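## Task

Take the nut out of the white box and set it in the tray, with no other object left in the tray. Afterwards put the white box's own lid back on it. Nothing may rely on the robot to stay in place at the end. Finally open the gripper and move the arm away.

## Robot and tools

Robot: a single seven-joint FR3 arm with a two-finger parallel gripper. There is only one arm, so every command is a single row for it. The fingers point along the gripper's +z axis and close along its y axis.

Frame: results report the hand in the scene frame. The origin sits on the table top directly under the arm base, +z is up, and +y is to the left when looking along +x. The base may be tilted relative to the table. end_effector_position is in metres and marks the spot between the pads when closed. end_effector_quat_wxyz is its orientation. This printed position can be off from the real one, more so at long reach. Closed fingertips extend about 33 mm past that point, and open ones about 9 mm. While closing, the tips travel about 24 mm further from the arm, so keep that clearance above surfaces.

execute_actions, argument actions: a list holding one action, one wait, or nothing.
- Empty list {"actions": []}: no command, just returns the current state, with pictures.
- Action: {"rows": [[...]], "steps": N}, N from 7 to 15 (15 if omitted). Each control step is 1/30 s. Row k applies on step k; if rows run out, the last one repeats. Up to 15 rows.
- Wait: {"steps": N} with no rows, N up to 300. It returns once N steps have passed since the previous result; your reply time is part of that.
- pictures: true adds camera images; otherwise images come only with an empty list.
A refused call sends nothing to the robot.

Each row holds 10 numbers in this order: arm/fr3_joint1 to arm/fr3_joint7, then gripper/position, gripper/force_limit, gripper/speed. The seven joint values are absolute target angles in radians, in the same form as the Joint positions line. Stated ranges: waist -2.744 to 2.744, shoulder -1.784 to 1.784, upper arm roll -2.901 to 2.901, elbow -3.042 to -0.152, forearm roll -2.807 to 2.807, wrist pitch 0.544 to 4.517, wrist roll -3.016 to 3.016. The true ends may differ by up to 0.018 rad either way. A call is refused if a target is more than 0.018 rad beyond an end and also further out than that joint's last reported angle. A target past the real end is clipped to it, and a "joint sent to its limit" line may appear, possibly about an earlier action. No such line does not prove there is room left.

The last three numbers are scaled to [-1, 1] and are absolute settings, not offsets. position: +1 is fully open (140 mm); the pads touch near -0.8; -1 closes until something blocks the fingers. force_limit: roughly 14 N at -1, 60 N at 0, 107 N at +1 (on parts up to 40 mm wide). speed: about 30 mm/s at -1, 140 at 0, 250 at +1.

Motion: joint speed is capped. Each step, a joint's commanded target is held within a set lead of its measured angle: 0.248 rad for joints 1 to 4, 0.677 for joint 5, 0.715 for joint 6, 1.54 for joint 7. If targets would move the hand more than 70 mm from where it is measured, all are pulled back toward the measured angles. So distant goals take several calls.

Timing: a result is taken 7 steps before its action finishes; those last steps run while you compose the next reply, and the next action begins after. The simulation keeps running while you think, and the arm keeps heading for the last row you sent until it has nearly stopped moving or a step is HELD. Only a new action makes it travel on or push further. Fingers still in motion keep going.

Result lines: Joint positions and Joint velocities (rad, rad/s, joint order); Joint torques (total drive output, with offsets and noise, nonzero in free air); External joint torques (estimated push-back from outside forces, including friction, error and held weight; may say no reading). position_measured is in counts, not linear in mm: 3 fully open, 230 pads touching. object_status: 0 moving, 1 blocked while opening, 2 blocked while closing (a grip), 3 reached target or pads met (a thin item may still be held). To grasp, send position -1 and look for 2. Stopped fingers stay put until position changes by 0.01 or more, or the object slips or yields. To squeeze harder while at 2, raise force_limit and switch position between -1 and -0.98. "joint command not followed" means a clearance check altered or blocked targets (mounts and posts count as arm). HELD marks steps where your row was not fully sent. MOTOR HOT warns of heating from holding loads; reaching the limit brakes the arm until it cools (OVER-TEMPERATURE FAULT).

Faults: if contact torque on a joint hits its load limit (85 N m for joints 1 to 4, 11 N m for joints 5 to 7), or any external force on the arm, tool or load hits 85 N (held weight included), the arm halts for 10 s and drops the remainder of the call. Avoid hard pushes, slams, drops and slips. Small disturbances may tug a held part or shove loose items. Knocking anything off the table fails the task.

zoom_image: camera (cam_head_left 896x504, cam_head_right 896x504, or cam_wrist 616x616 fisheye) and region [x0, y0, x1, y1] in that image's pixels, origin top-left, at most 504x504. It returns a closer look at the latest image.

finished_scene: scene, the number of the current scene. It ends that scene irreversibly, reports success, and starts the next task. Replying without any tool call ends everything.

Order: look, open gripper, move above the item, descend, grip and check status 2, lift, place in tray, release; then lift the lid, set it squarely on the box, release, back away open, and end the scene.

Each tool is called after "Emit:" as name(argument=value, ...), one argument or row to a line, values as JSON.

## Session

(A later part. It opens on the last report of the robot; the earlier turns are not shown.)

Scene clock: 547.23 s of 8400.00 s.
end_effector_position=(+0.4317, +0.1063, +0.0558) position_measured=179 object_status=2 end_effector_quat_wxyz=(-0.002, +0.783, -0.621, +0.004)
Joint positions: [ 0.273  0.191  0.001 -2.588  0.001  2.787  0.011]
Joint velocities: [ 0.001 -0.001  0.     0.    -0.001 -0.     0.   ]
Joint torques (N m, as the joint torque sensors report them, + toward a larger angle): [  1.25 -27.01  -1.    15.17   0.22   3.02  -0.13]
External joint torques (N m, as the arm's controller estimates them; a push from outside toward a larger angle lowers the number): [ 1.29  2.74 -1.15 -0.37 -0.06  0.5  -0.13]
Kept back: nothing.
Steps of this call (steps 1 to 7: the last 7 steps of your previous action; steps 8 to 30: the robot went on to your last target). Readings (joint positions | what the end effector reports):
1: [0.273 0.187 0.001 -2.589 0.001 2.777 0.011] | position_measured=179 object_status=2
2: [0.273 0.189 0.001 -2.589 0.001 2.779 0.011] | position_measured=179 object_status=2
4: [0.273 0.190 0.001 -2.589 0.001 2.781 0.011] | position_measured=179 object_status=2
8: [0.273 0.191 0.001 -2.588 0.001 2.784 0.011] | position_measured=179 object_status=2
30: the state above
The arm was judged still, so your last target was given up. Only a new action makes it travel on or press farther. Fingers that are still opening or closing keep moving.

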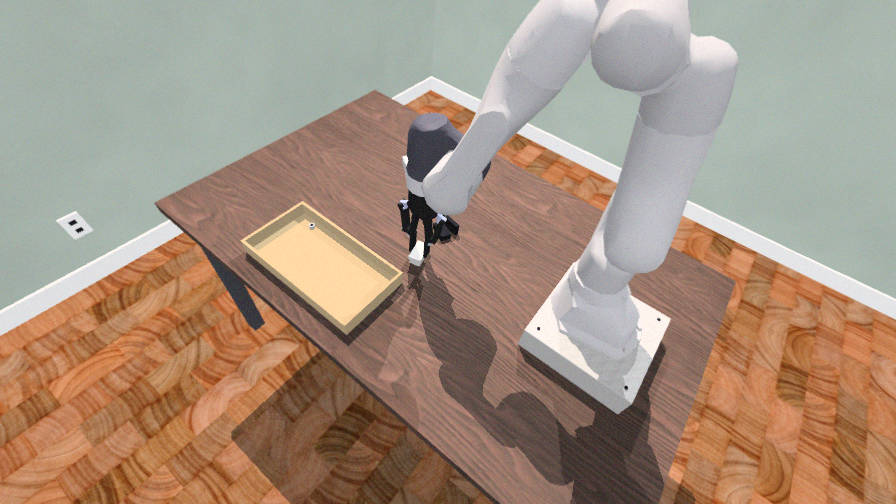

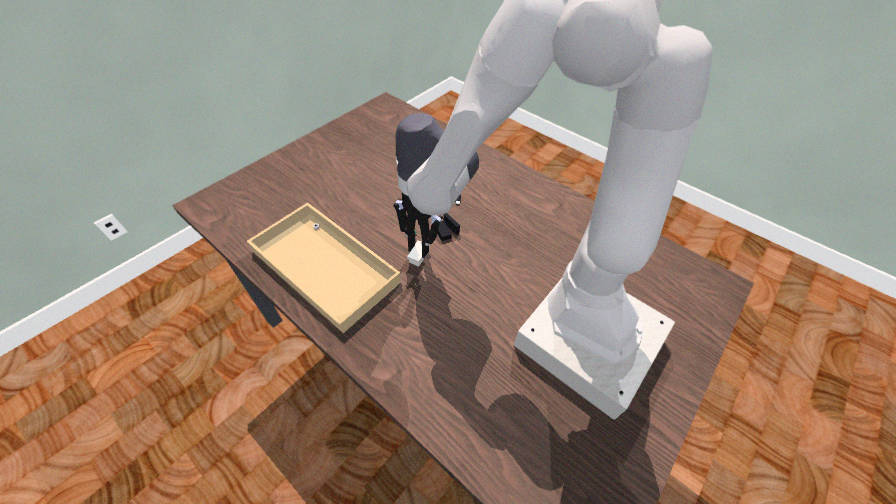

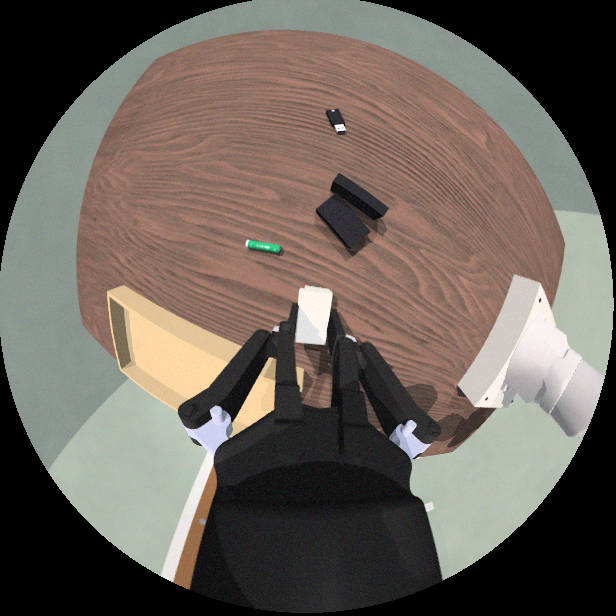

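Emit:
execute_actions(
  actions=[
    {"rows":[[0.275,0.172,0,-2.592,0,2.765,0.008,-1,-0.3,-0.3]],"steps":15},
  ],
)

Emit:
execute_actions(
  actions=[
    {"steps":30},
  ],
  pictures=true,
)

Emit:
zoom_image(
  camera="cam_wrist",
  region=[250,250,380,380],
)

Emit:
execute_actions(
  actions=[
    {"rows":[[0.275,0.175,0,-2.594,0,2.768,0.008,-1,-0.3,-0.3],[0.275,0.177,0,-2.594,0,2.770,0.008,-1,-0.3,-0.3],[0.275,0.179,0,-2.594,0,2.772,0.008,-1,-0.3,-0.3],[0.275,0.181,0,-2.594,0,2.774,0.008,-1,-0.3,-0.3],[0.275,0.183,0,-2.594,0,2.776,0.008,-1,-0.3,-0.3],[0.275,0.185,0,-2.594,0,2.778,0.008,-1,-0.3,-0.3],[0.275,0.187,0,-2.594,0,2.780,0.008,-1,-0.3,-0.3],[0.275,0.189,0,-2.594,0,2.782,0.008,-1,-0.3,-0.3],[0.275,0.191,0,-2.594,0,2.784,0.008,-1,-0.3,-0.3]],"steps":15},
  ],
)

Emit:
execute_actions(
  actions=[
    {"steps":30},
  ],
  pictures=true,
)

Emit:
zoom_image(
  camera="cam_wrist",
  region=[250,250,380,380],
)

Scene clock: 548.67 s of 8400.00 s.
end_effector_position=(+0.4319, +0.1064, +0.0617) position_measured=179 object_status=2 end_effector_quat_wxyz=(-0.003, +0.783, -0.621, +0.004)
Joint positions: [ 0.273  0.174  0.001 -2.59   0.001  2.772  0.011]
Joint velocities: [ 0.    -0.002 -0.     0.     0.001 -0.027  0.   ]
Joint torques (N m, as the joint torque sensors report them, + toward a larger angle): [  2.12 -30.51  -1.53  13.97   0.23   2.41  -0.23]
External joint torques (N m, as the arm's controller estimates them; a push from outside toward a larger angle lowers the number): [ 2.23 -1.35 -1.59 -1.7  -0.07 -0.09 -0.23]
Steps of this call (steps 1 to 35: nothing new was sent; steps 36 to 43: the first 8 steps of this action). Readings (joint positions | what the end effector reports):
36: [0.273 0.189 0.001 -2.589 0.001 2.784 0.011] | position_measured=179 object_status=2
37: [0.273 0.184 0.001 -2.590 0.001 2.781 0.011] | position_measured=179 object_status=2
39: [0.273 0.177 0.001 -2.590 0.001 2.777 0.011] | position_measured=179 object_status=2
43: the state above

Scene clock: 549.67 s of 8400.00 s.
end_effector_position=(+0.4306, +0.1060, +0.0613) position_measured=179 object_status=2 end_effector_quat_wxyz=(-0.001, +0.783, -0.621, +0.002)
Joint positions: [ 0.273  0.174  0.001 -2.59   0.001  2.767  0.011]
Joint velocities: [ 0.     0.     0.001  0.001  0.002  0.    -0.001]
Joint torques (N m, as the joint torque sensors report them, + toward a larger angle): [  1.43 -29.84  -0.83  13.95   0.29   2.2   -0.19]
External joint torques (N m, as the arm's controller estimates them; a push from outside toward a larger angle lowers the number): [ 1.49 -0.43 -0.94 -1.9  -0.01 -0.32 -0.19]
Kept back: nothing.
Steps of this call (steps 1 to 7: the last 7 steps of your previous action; steps 8 to 15: the robot went on to your last target; steps 16 to 30: nothing new was sent). Readings (joint positions | what the end effector reports):
1: [0.273 0.174 0.001 -2.590 0.001 2.771 0.011] | position_measured=179 object_status=2
2: [0.273 0.174 0.001 -2.590 0.001 2.770 0.011] | position_measured=179 object_status=2
4: [0.273 0.174 0.001 -2.590 0.001 2.769 0.011] | position_measured=179 object_status=2
8: [0.273 0.174 0.001 -2.590 0.001 2.768 0.011] | position_measured=179 object_status=2
30: the state above
The arm was judged still, so your last target was given up. Only a new action makes it travel on or press farther. Fingers that are still opening or closing keep moving.

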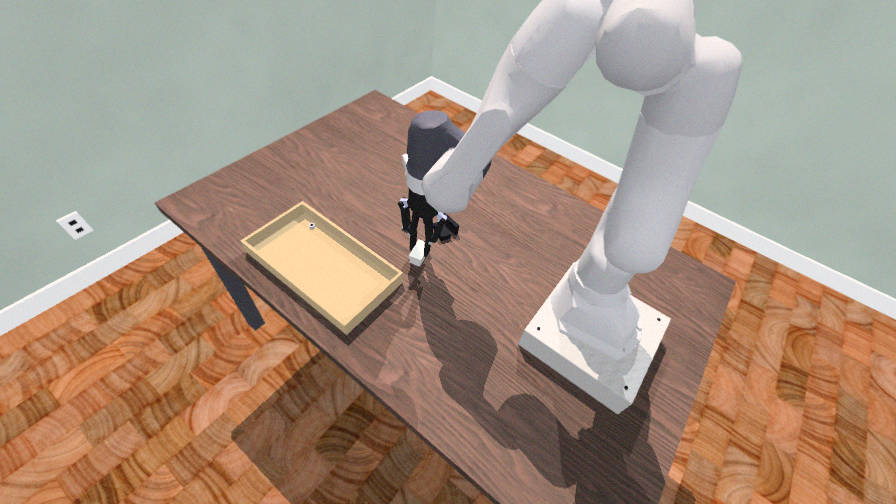

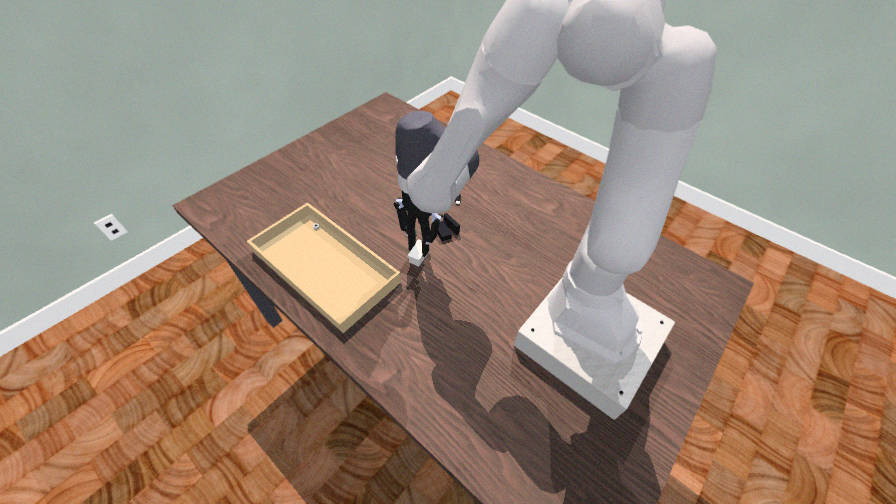

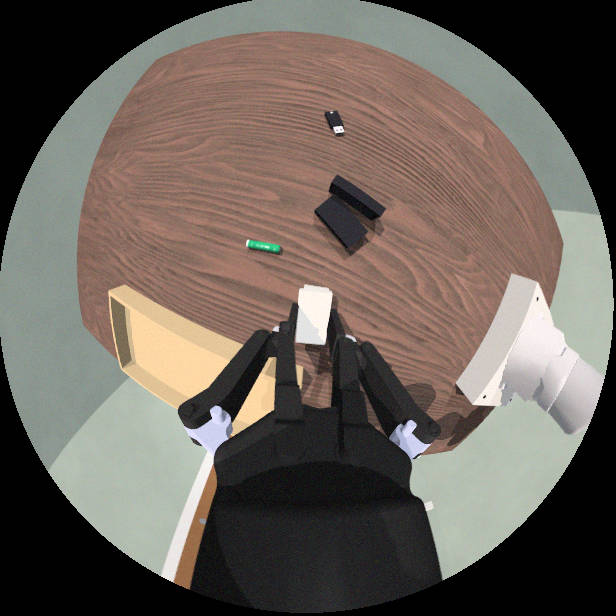

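Region (250, 250, 380, 380) of cam_wrist's 616x616 image, scaled by 3.877, with more detail than that image has.

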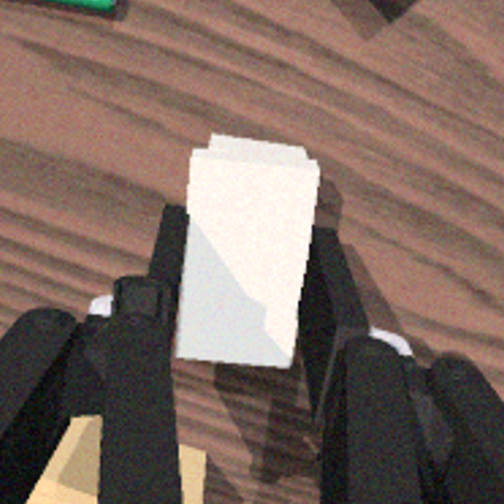

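Scene clock: 549.93 s of 8400.00 s.
end_effector_position=(+0.4280, +0.1054, +0.0571) position_measured=179 object_status=2 end_effector_quat_wxyz=(+0.001, +0.783, -0.621, +0.001)
Joint positions: [ 0.273  0.183  0.001 -2.592  0.001  2.773  0.011]
Joint velocities: [-0.001  0.058  0.    -0.002 -0.001  0.04   0.   ]
Joint torques (N m, as the joint torque sensors report them, + toward a larger angle): [  1.71 -28.55  -0.33  12.54   0.18   3.03  -0.23]
External joint torques (N m, as the arm's controller estimates them; a push from outside toward a larger angle lowers the number): [ 1.8   1.31 -0.41 -3.14 -0.11  0.52 -0.23]
Steps of this call (steps 1 to 8: the first 8 steps of this action). Readings (joint positions | what the end effector reports):
1: [0.273 0.174 0.001 -2.590 0.001 2.767 0.011] | position_measured=179 object_status=2
2: [0.273 0.174 0.001 -2.591 0.001 2.768 0.011] | position_measured=179 object_status=2
4: [0.273 0.176 0.001 -2.591 0.001 2.768 0.011] | position_measured=179 object_status=2
8: the state above

Scene clock: 550.93 s of 8400.00 s.
end_effector_position=(+0.4290, +0.1056, +0.0559) position_measured=179 object_status=2 end_effector_quat_wxyz=(-0.000, +0.783, -0.621, +0.002)
Joint positions: [ 0.273  0.187  0.001 -2.592  0.001  2.781  0.011]
Joint velocities: [ 0.     0.001 -0.001 -0.001 -0.     0.    -0.   ]
Joint torques (N m, as the joint torque sensors report them, + toward a larger angle): [  1.67 -27.79  -1.02  13.54   0.27   2.88  -0.18]
External joint torques (N m, as the arm's controller estimates them; a push from outside toward a larger angle lowers the number): [ 1.74  1.76 -1.13 -1.97 -0.01  0.38 -0.18]
Kept back: nothing.
Steps of this call (steps 1 to 7: the last 7 steps of your previous action; steps 8 to 15: the robot went on to your last target; steps 16 to 30: nothing new was sent). Readings (joint positions | what the end effector reports):
1: [0.273 0.185 0.001 -2.592 0.001 2.774 0.011] | position_measured=179 object_status=2
2: [0.273 0.186 0.001 -2.592 0.001 2.776 0.011] | position_measured=179 object_status=2
4: [0.273 0.187 0.001 -2.592 0.001 2.778 0.011] | position_measured=179 object_status=2
8: [0.273 0.187 0.001 -2.592 0.001 2.780 0.011] | position_measured=179 object_status=2
30: the state above
The arm was judged still, so your last target was given up. Only a new action makes it travel on or press farther. Fingers that are still opening or closing keep moving.

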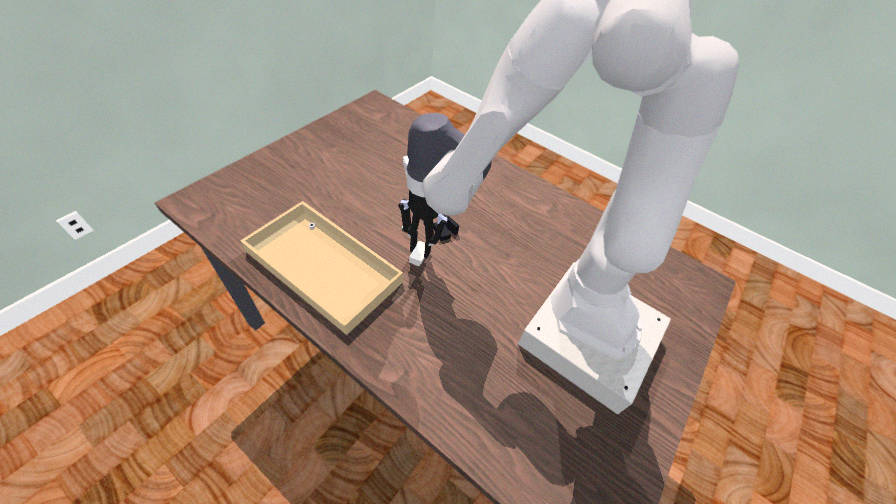

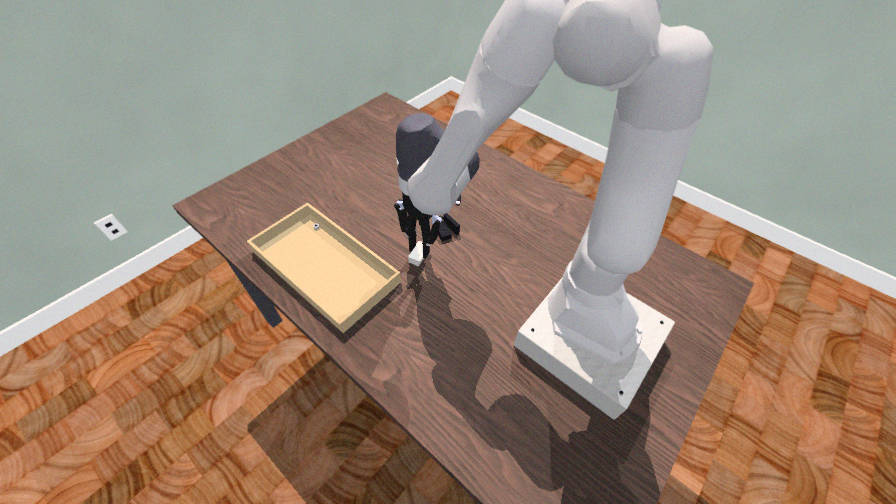

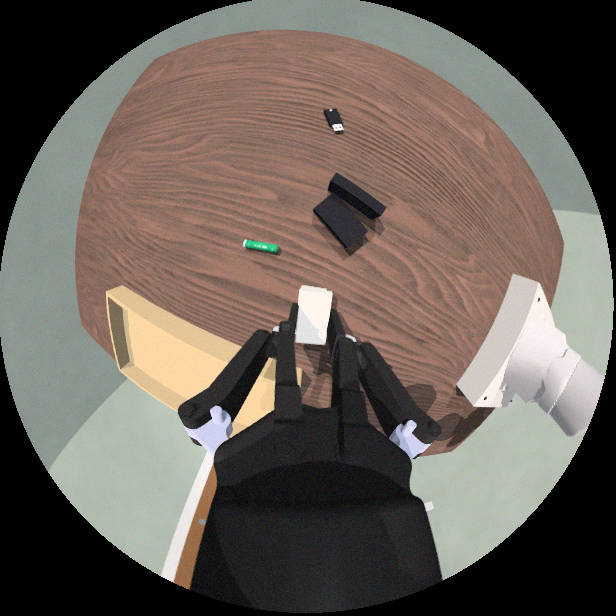

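Region (250, 250, 380, 380) of cam_wrist's 616x616 image, scaled by 3.877, with more detail than that image has.

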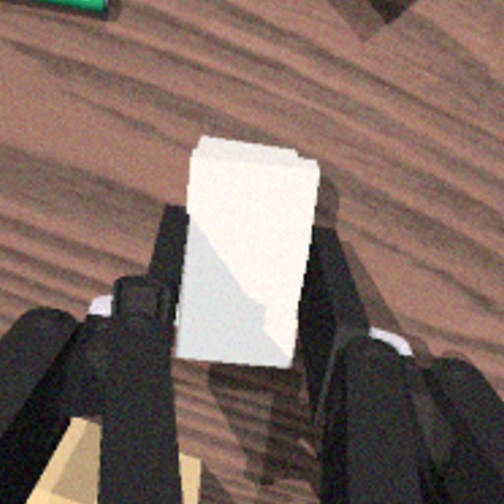

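Emit:
execute_actions(
  actions=[
    {"rows":[[0.275,0.174,0,-2.590,0,2.765,0.008,-1,-0.3,-0.3]],"steps":15},
  ],
)

Emit:
execute_actions(
  actions=[
    {"steps":20},
  ],
)

Emit:
execute_actions(
  actions=[
    {"rows":[[0.266,0.174,0,-2.590,0,2.765,0.008,-1,-0.3,-0.3]],"steps":15},
  ],
)

Emit:
execute_actions(
  actions=[
    {"steps":25},
  ],
  pictures=true,
)

Emit:
zoom_image(
  camera="cam_wrist",
  region=[250,250,380,380],
)

Emit:
execute_actions(
  actions=[
    {"rows":[[0.266,0.175,0,-2.591,0,2.768,0.008,-1,-0.3,-0.3],[0.266,0.177,0,-2.591,0,2.770,0.008,-1,-0.3,-0.3],[0.266,0.179,0,-2.591,0,2.772,0.008,-1,-0.3,-0.3],[0.266,0.181,0,-2.591,0,2.774,0.008,-1,-0.3,-0.3],[0.266,0.183,0,-2.591,0,2.776,0.008,-1,-0.3,-0.3],[0.266,0.185,0,-2.591,0,2.778,0.008,-1,-0.3,-0.3],[0.266,0.187,0,-2.591,0,2.780,0.008,-1,-0.3,-0.3],[0.266,0.189,0,-2.591,0,2.782,0.008,-1,-0.3,-0.3],[0.266,0.191,0,-2.591,0,2.784,0.008,-1,-0.3,-0.3]],"steps":15},
  ],
)

Emit:
execute_actions(
  actions=[
    {"steps":30},
  ],
  pictures=true,
)

Emit:
zoom_image(
  camera="cam_wrist",
  region=[250,250,380,380],
)

Scene clock: 553.03 s of 8400.00 s.
end_effector_position=(+0.4300, +0.1059, +0.0603) position_measured=179 object_status=2 end_effector_quat_wxyz=(-0.001, +0.783, -0.621, +0.002)
Joint positions: [ 0.273  0.176  0.001 -2.592  0.001  2.771  0.011]
Joint velocities: [-0.001 -0.001  0.    -0.001 -0.001 -0.019  0.001]
Joint torques (N m, as the joint torque sensors report them, + toward a larger angle): [  1.85 -29.89  -0.79  15.15   0.19   2.25  -0.31]
External joint torques (N m, as the arm's controller estimates them; a push from outside toward a larger angle lowers the number): [ 1.94 -0.75 -0.86 -0.38 -0.1  -0.23 -0.31]
Steps of this call (steps 1 to 55: nothing new was sent; steps 56 to 63: the first 8 steps of this action). Readings (joint positions | what the end effector reports):
56: [0.273 0.186 0.001 -2.592 0.001 2.779 0.011] | position_measured=179 object_status=2
57: [0.273 0.183 0.001 -2.592 0.001 2.777 0.011] | position_measured=179 object_status=2
59: [0.273 0.178 0.001 -2.592 0.001 2.774 0.011] | position_measured=179 object_status=2
63: the state above

Scene clock: 553.70 s of 8400.00 s.
end_effector_position=(+0.4290, +0.1056, +0.0600) position_measured=179 object_status=2 end_effector_quat_wxyz=(+0.000, +0.783, -0.621, +0.001)
Joint positions: [ 0.273  0.176  0.001 -2.592  0.001  2.768  0.011]
Joint velocities: [-0.001  0.     0.    -0.     0.    -0.001 -0.002]
Joint torques (N m, as the joint torque sensors report them, + toward a larger angle): [  2.05 -29.49  -0.8   15.44   0.28   2.25  -0.25]
External joint torques (N m, as the arm's controller estimates them; a push from outside toward a larger angle lowers the number): [ 2.14 -0.15 -0.88 -0.24 -0.02 -0.24 -0.25]
Kept back: nothing.
Steps of this call (steps 1 to 7: the last 7 steps of your previous action; steps 8 to 15: the robot went on to your last target; steps 16 to 20: nothing new was sent). Readings (joint positions | what the end effector reports):
1: [0.273 0.176 0.001 -2.592 0.001 2.770 0.011] | position_measured=179 object_status=2
2: [0.273 0.176 0.001 -2.592 0.001 2.770 0.011] | position_measured=179 object_status=2
4: [0.273 0.176 0.001 -2.592 0.001 2.769 0.011] | position_measured=179 object_status=2
8: [0.273 0.176 0.001 -2.592 0.001 2.768 0.011] | position_measured=179 object_status=2
20: the state above
The arm was judged still, so your last target was given up. Only a new action makes it travel on or press farther. Fingers that are still opening or closing keep moving.

Scene clock: 553.97 s of 8400.00 s.
end_effector_position=(+0.4295, +0.1036, +0.0600) position_measured=179 object_status=2 end_effector_quat_wxyz=(+0.000, +0.782, -0.623, +0.001)
Joint positions: [ 0.269  0.176  0.001 -2.591  0.001  2.767  0.011]
Joint velocities: [ 0.    -0.     0.001  0.    -0.001 -0.001 -0.001]
Joint torques (N m, as the joint torque sensors report them, + toward a larger angle): [ -1.01 -30.    -0.54  15.19   0.3    2.17  -0.23]
External joint torques (N m, as the arm's controller estimates them; a push from outside toward a larger angle lowers the number): [-1.02 -0.62 -0.73 -0.55  0.01 -0.33 -0.23]
Steps of this call (steps 1 to 8: the first 8 steps of this action). Readings (joint positions | what the end effector reports):
1: [0.273 0.176 0.001 -2.592 0.001 2.767 0.011] | position_measured=179 object_status=2
2: [0.272 0.176 0.001 -2.592 0.001 2.767 0.011] | position_measured=179 object_status=2
4: [0.270 0.176 0.001 -2.592 0.001 2.767 0.011] | position_measured=179 object_status=2
8: the state above

Scene clock: 554.80 s of 8400.00 s.
end_effector_position=(+0.4295, +0.1036, +0.0600) position_measured=179 object_status=2 end_effector_quat_wxyz=(+0.000, +0.782, -0.623, +0.001)
Joint positions: [ 0.269  0.176  0.001 -2.591  0.001  2.767  0.011]
Joint velocities: [ 0.    -0.    -0.001 -0.002 -0.     0.     0.001]
Joint torques (N m, as the joint torque sensors report them, + toward a larger angle): [ -0.49 -29.6   -1.04  14.87   0.27   2.28  -0.23]
External joint torques (N m, as the arm's controller estimates them; a push from outside toward a larger angle lowers the number): [-0.37 -0.28 -1.09 -0.78 -0.03 -0.2  -0.23]
Kept back: nothing.
Steps of this call (steps 1 to 7: the last 7 steps of your previous action; steps 8 to 15: the robot went on to your last target; steps 16 to 25: nothing new was sent). Readings (joint positions | what the end effector reports):
1: [0.269 0.176 0.001 -2.591 0.001 2.767 0.011] | position_measured=179 object_status=2
2: [0.269 0.176 0.001 -2.591 0.001 2.767 0.011] | position_measured=179 object_status=2
4: [0.269 0.176 0.001 -2.591 0.001 2.767 0.011] | position_measured=179 object_status=2
8: [0.269 0.176 0.001 -2.591 0.001 2.767 0.011] | position_measured=179 object_status=2
25: the state above
The arm was judged still, so your last target was given up. Only a new action makes it travel on or press farther. Fingers that are still opening or closing keep moving.

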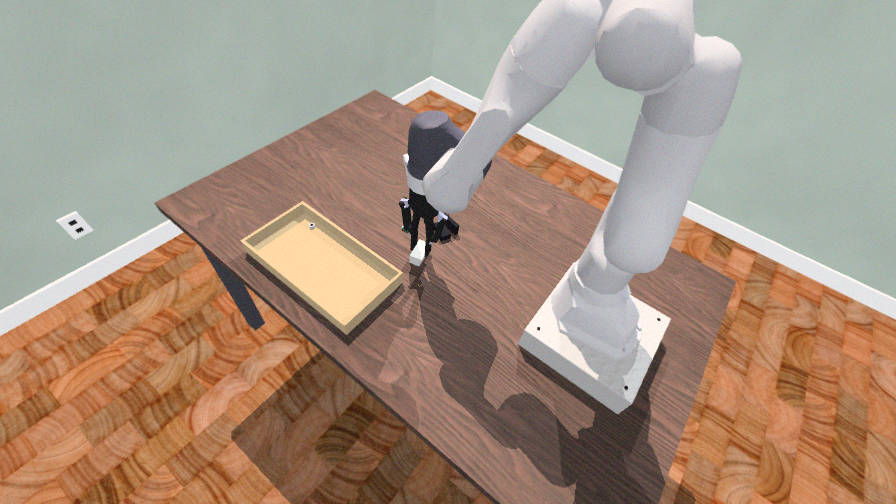

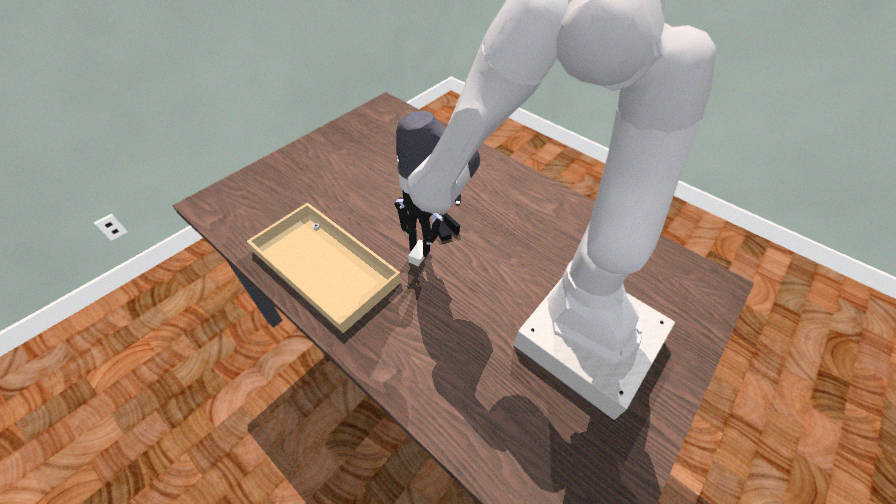

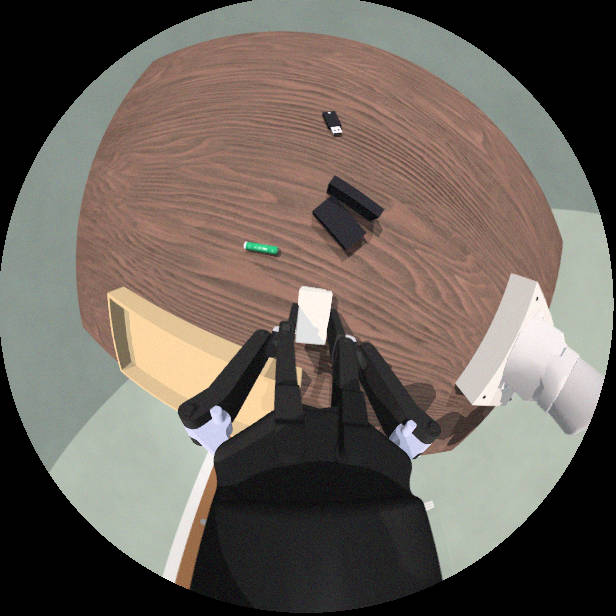

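Region (250, 250, 380, 380) of cam_wrist's 616x616 image, scaled by 3.877, with more detail than that image has.

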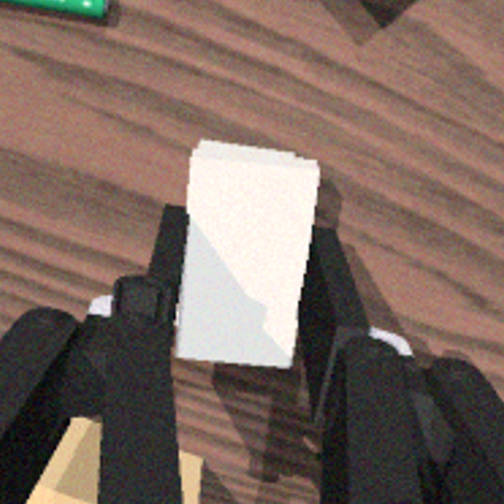

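Scene clock: 555.07 s of 8400.00 s.
end_effector_position=(+0.4287, +0.1034, +0.0572) position_measured=179 object_status=2 end_effector_quat_wxyz=(+0.001, +0.782, -0.623, +0.001)
Joint positions: [ 0.269  0.183  0.001 -2.591  0.001  2.773  0.011]
Joint velocities: [ 0.     0.057  0.001 -0.001 -0.     0.038  0.001]
Joint torques (N m, as the joint torque sensors report them, + toward a larger angle): [ -0.68 -28.77  -0.98  15.07   0.11   3.04  -0.23]
External joint torques (N m, as the arm's controller estimates them; a push from outside toward a larger angle lowers the number): [-0.58  1.05 -1.06 -0.56 -0.18  0.53 -0.23]
Steps of this call (steps 1 to 8: the first 8 steps of this action). Readings (joint positions | what the end effector reports):
1: [0.269 0.176 0.001 -2.591 0.001 2.767 0.011] | position_measured=179 object_status=2
2: [0.269 0.176 0.001 -2.591 0.001 2.767 0.011] | position_measured=179 object_status=2
4: [0.269 0.176 0.001 -2.591 0.001 2.768 0.011] | position_measured=179 object_status=2
8: the state above

Scene clock: 556.07 s of 8400.00 s.
end_effector_position=(+0.4297, +0.1036, +0.0559) position_measured=179 object_status=2 end_effector_quat_wxyz=(-0.000, +0.782, -0.623, +0.002)
Joint positions: [ 0.269  0.188  0.001 -2.591  0.001  2.781  0.011]
Joint velocities: [-0.    -0.     0.    -0.001 -0.001  0.    -0.001]
Joint torques (N m, as the joint torque sensors report them, + toward a larger angle): [ -0.7  -27.17  -0.94  13.95   0.23   2.96  -0.24]
External joint torques (N m, as the arm's controller estimates them; a push from outside toward a larger angle lowers the number): [-0.67  2.42 -1.09 -1.57 -0.05  0.46 -0.24]
Kept back: nothing.
Steps of this call (steps 1 to 7: the last 7 steps of your previous action; steps 8 to 15: the robot went on to your last target; steps 16 to 30: nothing new was sent). Readings (joint positions | what the end effector reports):
1: [0.269 0.185 0.001 -2.591 0.001 2.774 0.011] | position_measured=179 object_status=2
2: [0.269 0.187 0.001 -2.591 0.001 2.776 0.011] | position_measured=179 object_status=2
4: [0.269 0.187 0.001 -2.591 0.001 2.778 0.011] | position_measured=179 object_status=2
8: [0.269 0.187 0.001 -2.591 0.001 2.780 0.011] | position_measured=179 object_status=2
30: the state above
The arm was judged still, so your last target was given up. Only a new action makes it travel on or press farther. Fingers that are still opening or closing keep moving.

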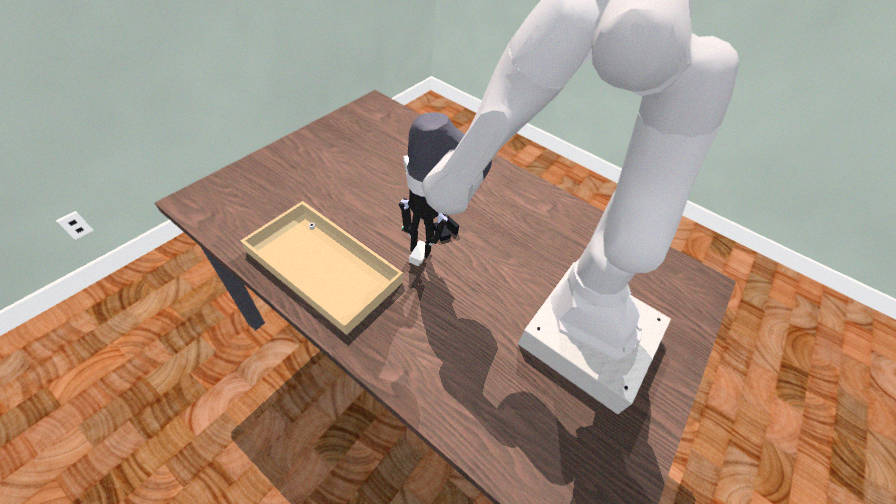

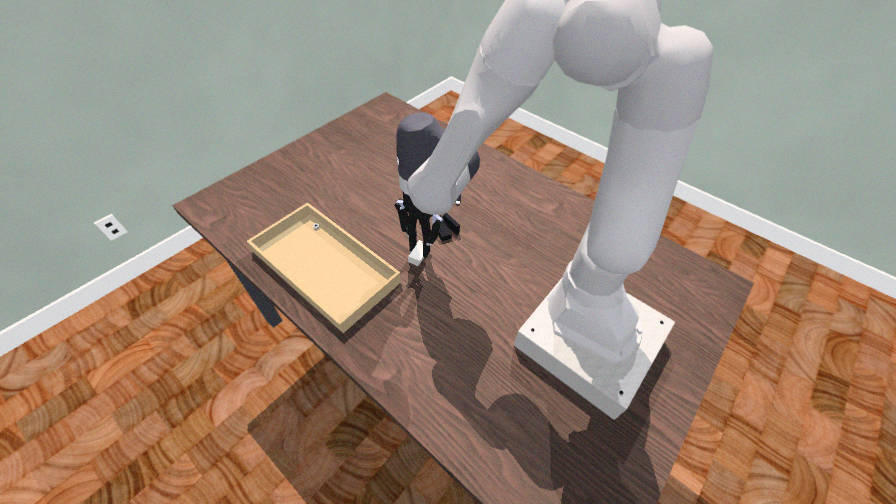

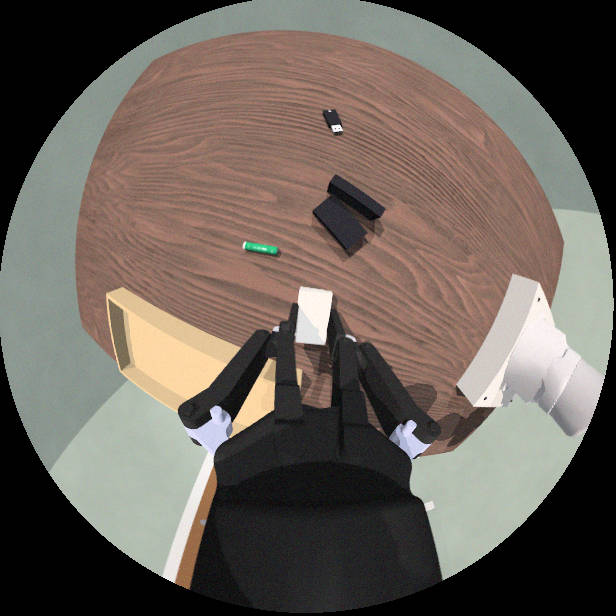

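Region (250, 250, 380, 380) of cam_wrist's 616x616 image, scaled by 3.877, with more detail than that image has.

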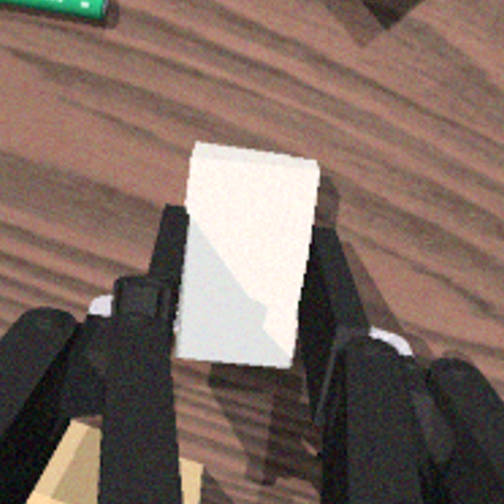

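Emit:
execute_actions(
  actions=[
    {"rows":[[0.266,0.176,0,-2.588,0,2.765,0.008,-1,-0.3,-0.3]],"steps":15},
  ],
)

Emit:
execute_actions(
  actions=[
    {"steps":25},
  ],
  pictures=true,
)

Emit:
zoom_image(
  camera="cam_wrist",
  region=[250,250,380,380],
)

Scene clock: 556.63 s of 8400.00 s.
end_effector_position=(+0.4309, +0.1039, +0.0599) position_measured=179 object_status=2 end_effector_quat_wxyz=(-0.001, +0.782, -0.623, +0.002)
Joint positions: [ 0.269  0.178  0.001 -2.59   0.001  2.771  0.011]
Joint velocities: [ 0.001 -0.002  0.001 -0.002 -0.    -0.019 -0.001]
Joint torques (N m, as the joint torque sensors report them, + toward a larger angle): [ -0.71 -29.84  -1.    15.36   0.35   2.18  -0.22]
External joint torques (N m, as the arm's controller estimates them; a push from outside toward a larger angle lowers the number): [-0.71 -0.53 -1.17 -0.23  0.06 -0.31 -0.22]
Steps of this call (steps 1 to 9: nothing new was sent; steps 10 to 17: the first 8 steps of this action). Readings (joint positions | what the end effector reports):
10: [0.269 0.187 0.001 -2.591 0.001 2.779 0.011] | position_measured=179 object_status=2
11: [0.269 0.184 0.001 -2.591 0.001 2.777 0.011] | position_measured=179 object_status=2
13: [0.269 0.180 0.001 -2.590 0.001 2.774 0.011] | position_measured=179 object_status=2
17: the state above

Scene clock: 557.47 s of 8400.00 s.
end_effector_position=(+0.4299, +0.1037, +0.0597) position_measured=179 object_status=2 end_effector_quat_wxyz=(+0.000, +0.782, -0.623, +0.001)
Joint positions: [ 0.269  0.178  0.001 -2.59   0.001  2.767  0.011]
Joint velocities: [ 0.001  0.001  0.    -0.002  0.     0.001 -0.001]
Joint torques (N m, as the joint torque sensors report them, + toward a larger angle): [ -1.04 -30.27  -0.85  15.73   0.2    2.2   -0.28]
External joint torques (N m, as the arm's controller estimates them; a push from outside toward a larger angle lowers the number): [-0.96 -0.88 -0.93  0.07 -0.09 -0.29 -0.28]
Kept back: nothing.
Steps of this call (steps 1 to 7: the last 7 steps of your previous action; steps 8 to 15: the robot went on to your last target; steps 16 to 25: nothing new was sent). Readings (joint positions | what the end effector reports):
1: [0.269 0.178 0.001 -2.590 0.001 2.770 0.011] | position_measured=179 object_status=2
2: [0.269 0.178 0.001 -2.590 0.001 2.770 0.011] | position_measured=179 object_status=2
4: [0.269 0.178 0.001 -2.590 0.001 2.769 0.011] | position_measured=179 object_status=2
8: [0.269 0.178 0.001 -2.590 0.001 2.768 0.011] | position_measured=179 object_status=2
25: the state above
The arm was judged still, so your last target was given up. Only a new action makes it travel on or press farther. Fingers that are still opening or closing keep moving.

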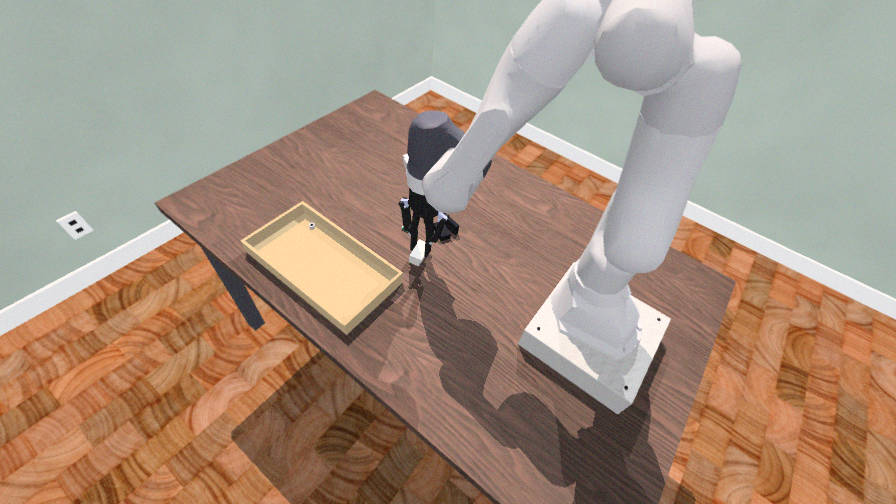

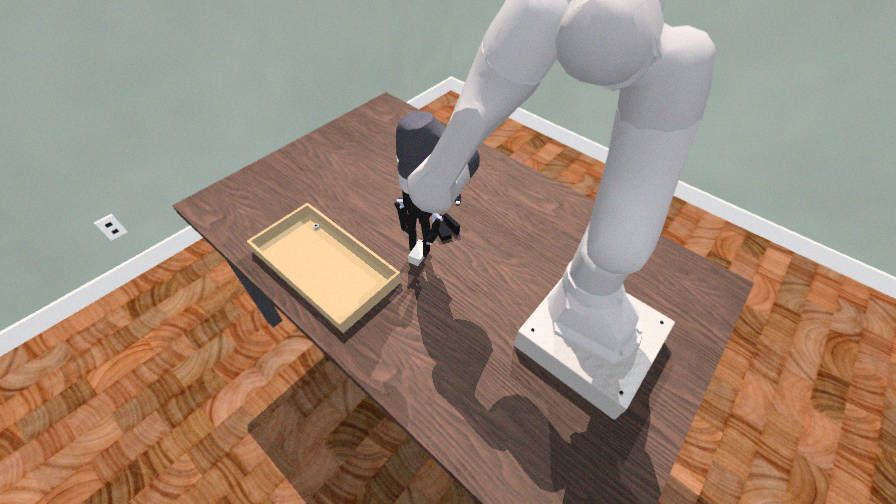

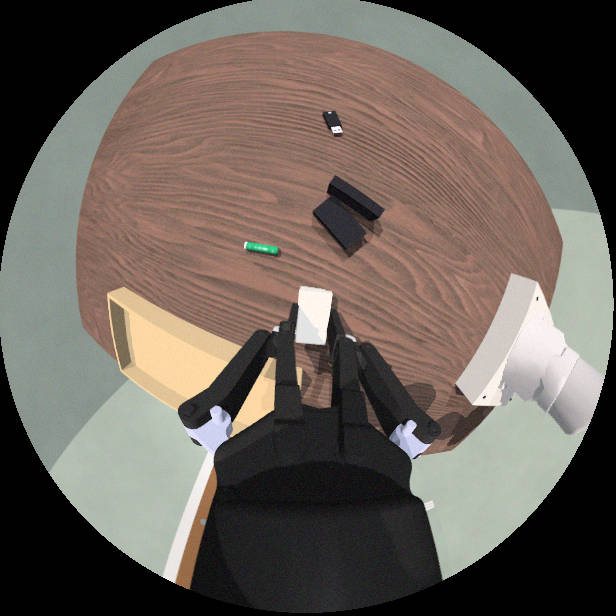

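Region (250, 250, 380, 380) of cam_wrist's 616x616 image, scaled by 3.877, with more detail than that image has.

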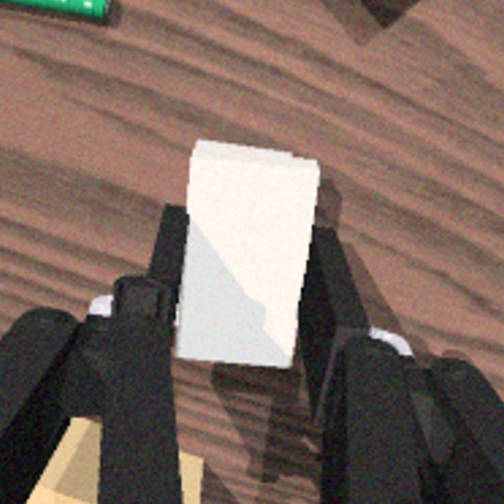

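Emit:
execute_actions(
  actions=[
    {"rows":[[0.266,0.182,0,-2.582,0,2.766,0.008,-1,-0.3,-0.3]],"steps":15},
  ],
)

Emit:
execute_actions(
  actions=[
    {"steps":25},
  ],
  pictures=true,
)

Emit:
zoom_image(
  camera="cam_wrist",
  region=[250,250,380,380],
)

Scene clock: 558.17 s of 8400.00 s.
end_effector_position=(+0.4324, +0.1043, +0.0601) position_measured=179 object_status=2 end_effector_quat_wxyz=(-0.001, +0.782, -0.623, +0.002)
Joint positions: [ 0.269  0.18   0.001 -2.584  0.001  2.767  0.011]
Joint velocities: [ 0.001  0.001  0.     0.003 -0.001  0.     0.001]
Joint torques (N m, as the joint torque sensors report them, + toward a larger angle): [ -0.71 -28.65  -0.72  16.27   0.31   2.3   -0.23]
External joint torques (N m, as the arm's controller estimates them; a push from outside toward a larger angle lowers the number): [-0.66  0.89 -0.85  0.54  0.02 -0.19 -0.23]
Steps of this call (steps 1 to 13: nothing new was sent; steps 14 to 21: the first 8 steps of this action). Readings (joint positions | what the end effector reports):
14: [0.269 0.178 0.001 -2.589 0.001 2.767 0.011] | position_measured=179 object_status=2
15: [0.269 0.179 0.001 -2.587 0.001 2.767 0.011] | position_measured=179 object_status=2
17: [0.269 0.180 0.001 -2.585 0.001 2.767 0.011] | position_measured=179 object_status=2
21: the state above

Scene clock: 559.00 s of 8400.00 s.
end_effector_position=(+0.4325, +0.1043, +0.0601) position_measured=179 object_status=2 end_effector_quat_wxyz=(-0.001, +0.782, -0.623, +0.002)
Joint positions: [ 0.269  0.18   0.001 -2.584  0.001  2.767  0.011]
Joint velocities: [-0.001 -0.001  0.     0.001  0.001 -0.001  0.   ]
Joint torques (N m, as the joint torque sensors report them, + toward a larger angle): [ -1.02 -28.4   -0.83  15.28   0.21   2.47  -0.17]
External joint torques (N m, as the arm's controller estimates them; a push from outside toward a larger angle lowers the number): [-0.88  1.25 -0.87 -0.53 -0.1  -0.04 -0.17]
Kept back: nothing.
Steps of this call (steps 1 to 7: the last 7 steps of your previous action; steps 8 to 15: the robot went on to your last target; steps 16 to 25: nothing new was sent). Readings (joint positions | what the end effector reports):
1: [0.269 0.180 0.001 -2.584 0.001 2.767 0.011] | position_measured=179 object_status=2
2: [0.269 0.180 0.001 -2.584 0.001 2.767 0.011] | position_measured=179 object_status=2
4: [0.269 0.180 0.001 -2.584 0.001 2.767 0.011] | position_measured=179 object_status=2
8: [0.269 0.180 0.001 -2.584 0.001 2.767 0.011] | position_measured=179 object_status=2
25: the state above
The arm was judged still, so your last target was given up. Only a new action makes it travel on or press farther. Fingers that are still opening or closing keep moving.

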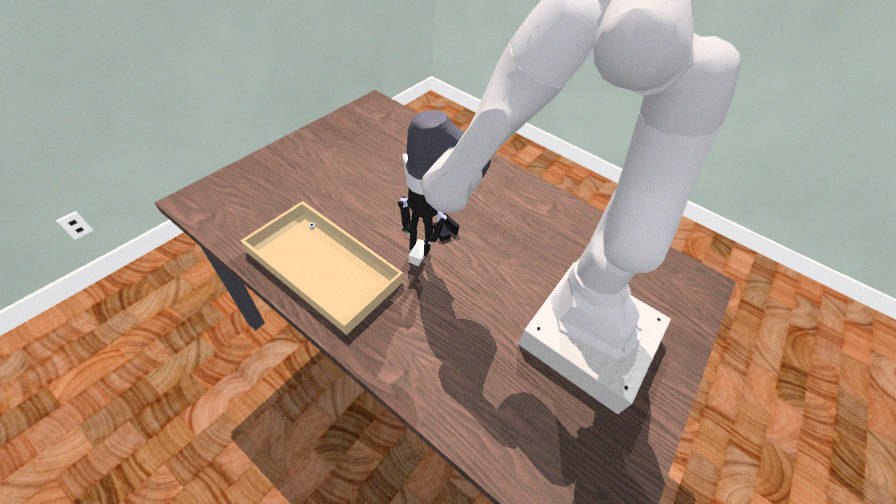

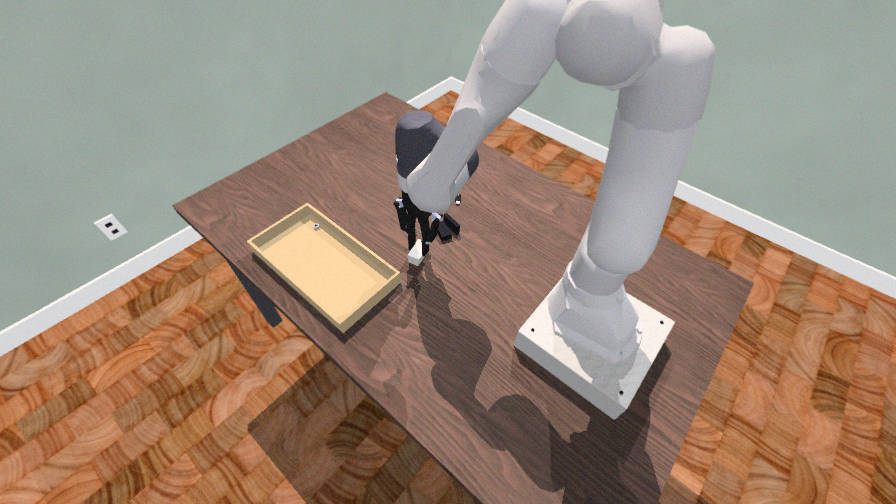

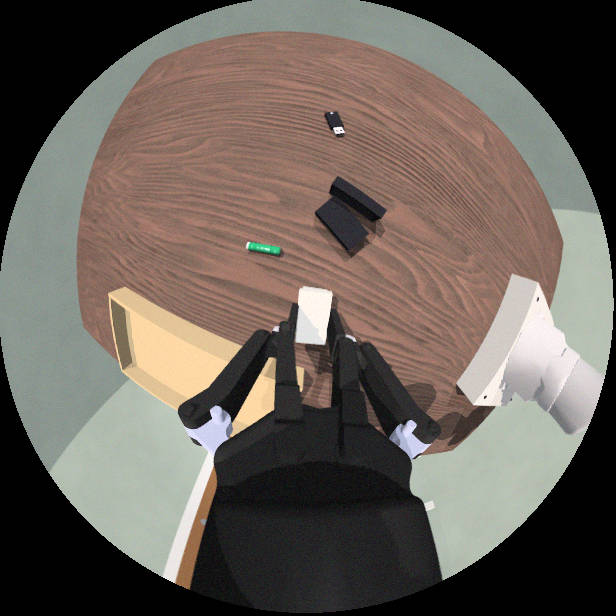

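Region (250, 250, 380, 380) of cam_wrist's 616x616 image, scaled by 3.877, with more detail than that image has.

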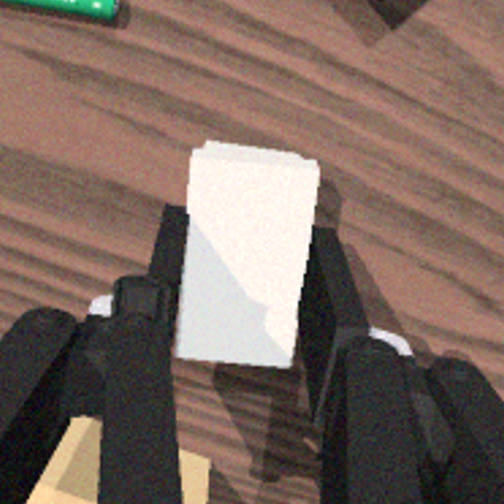

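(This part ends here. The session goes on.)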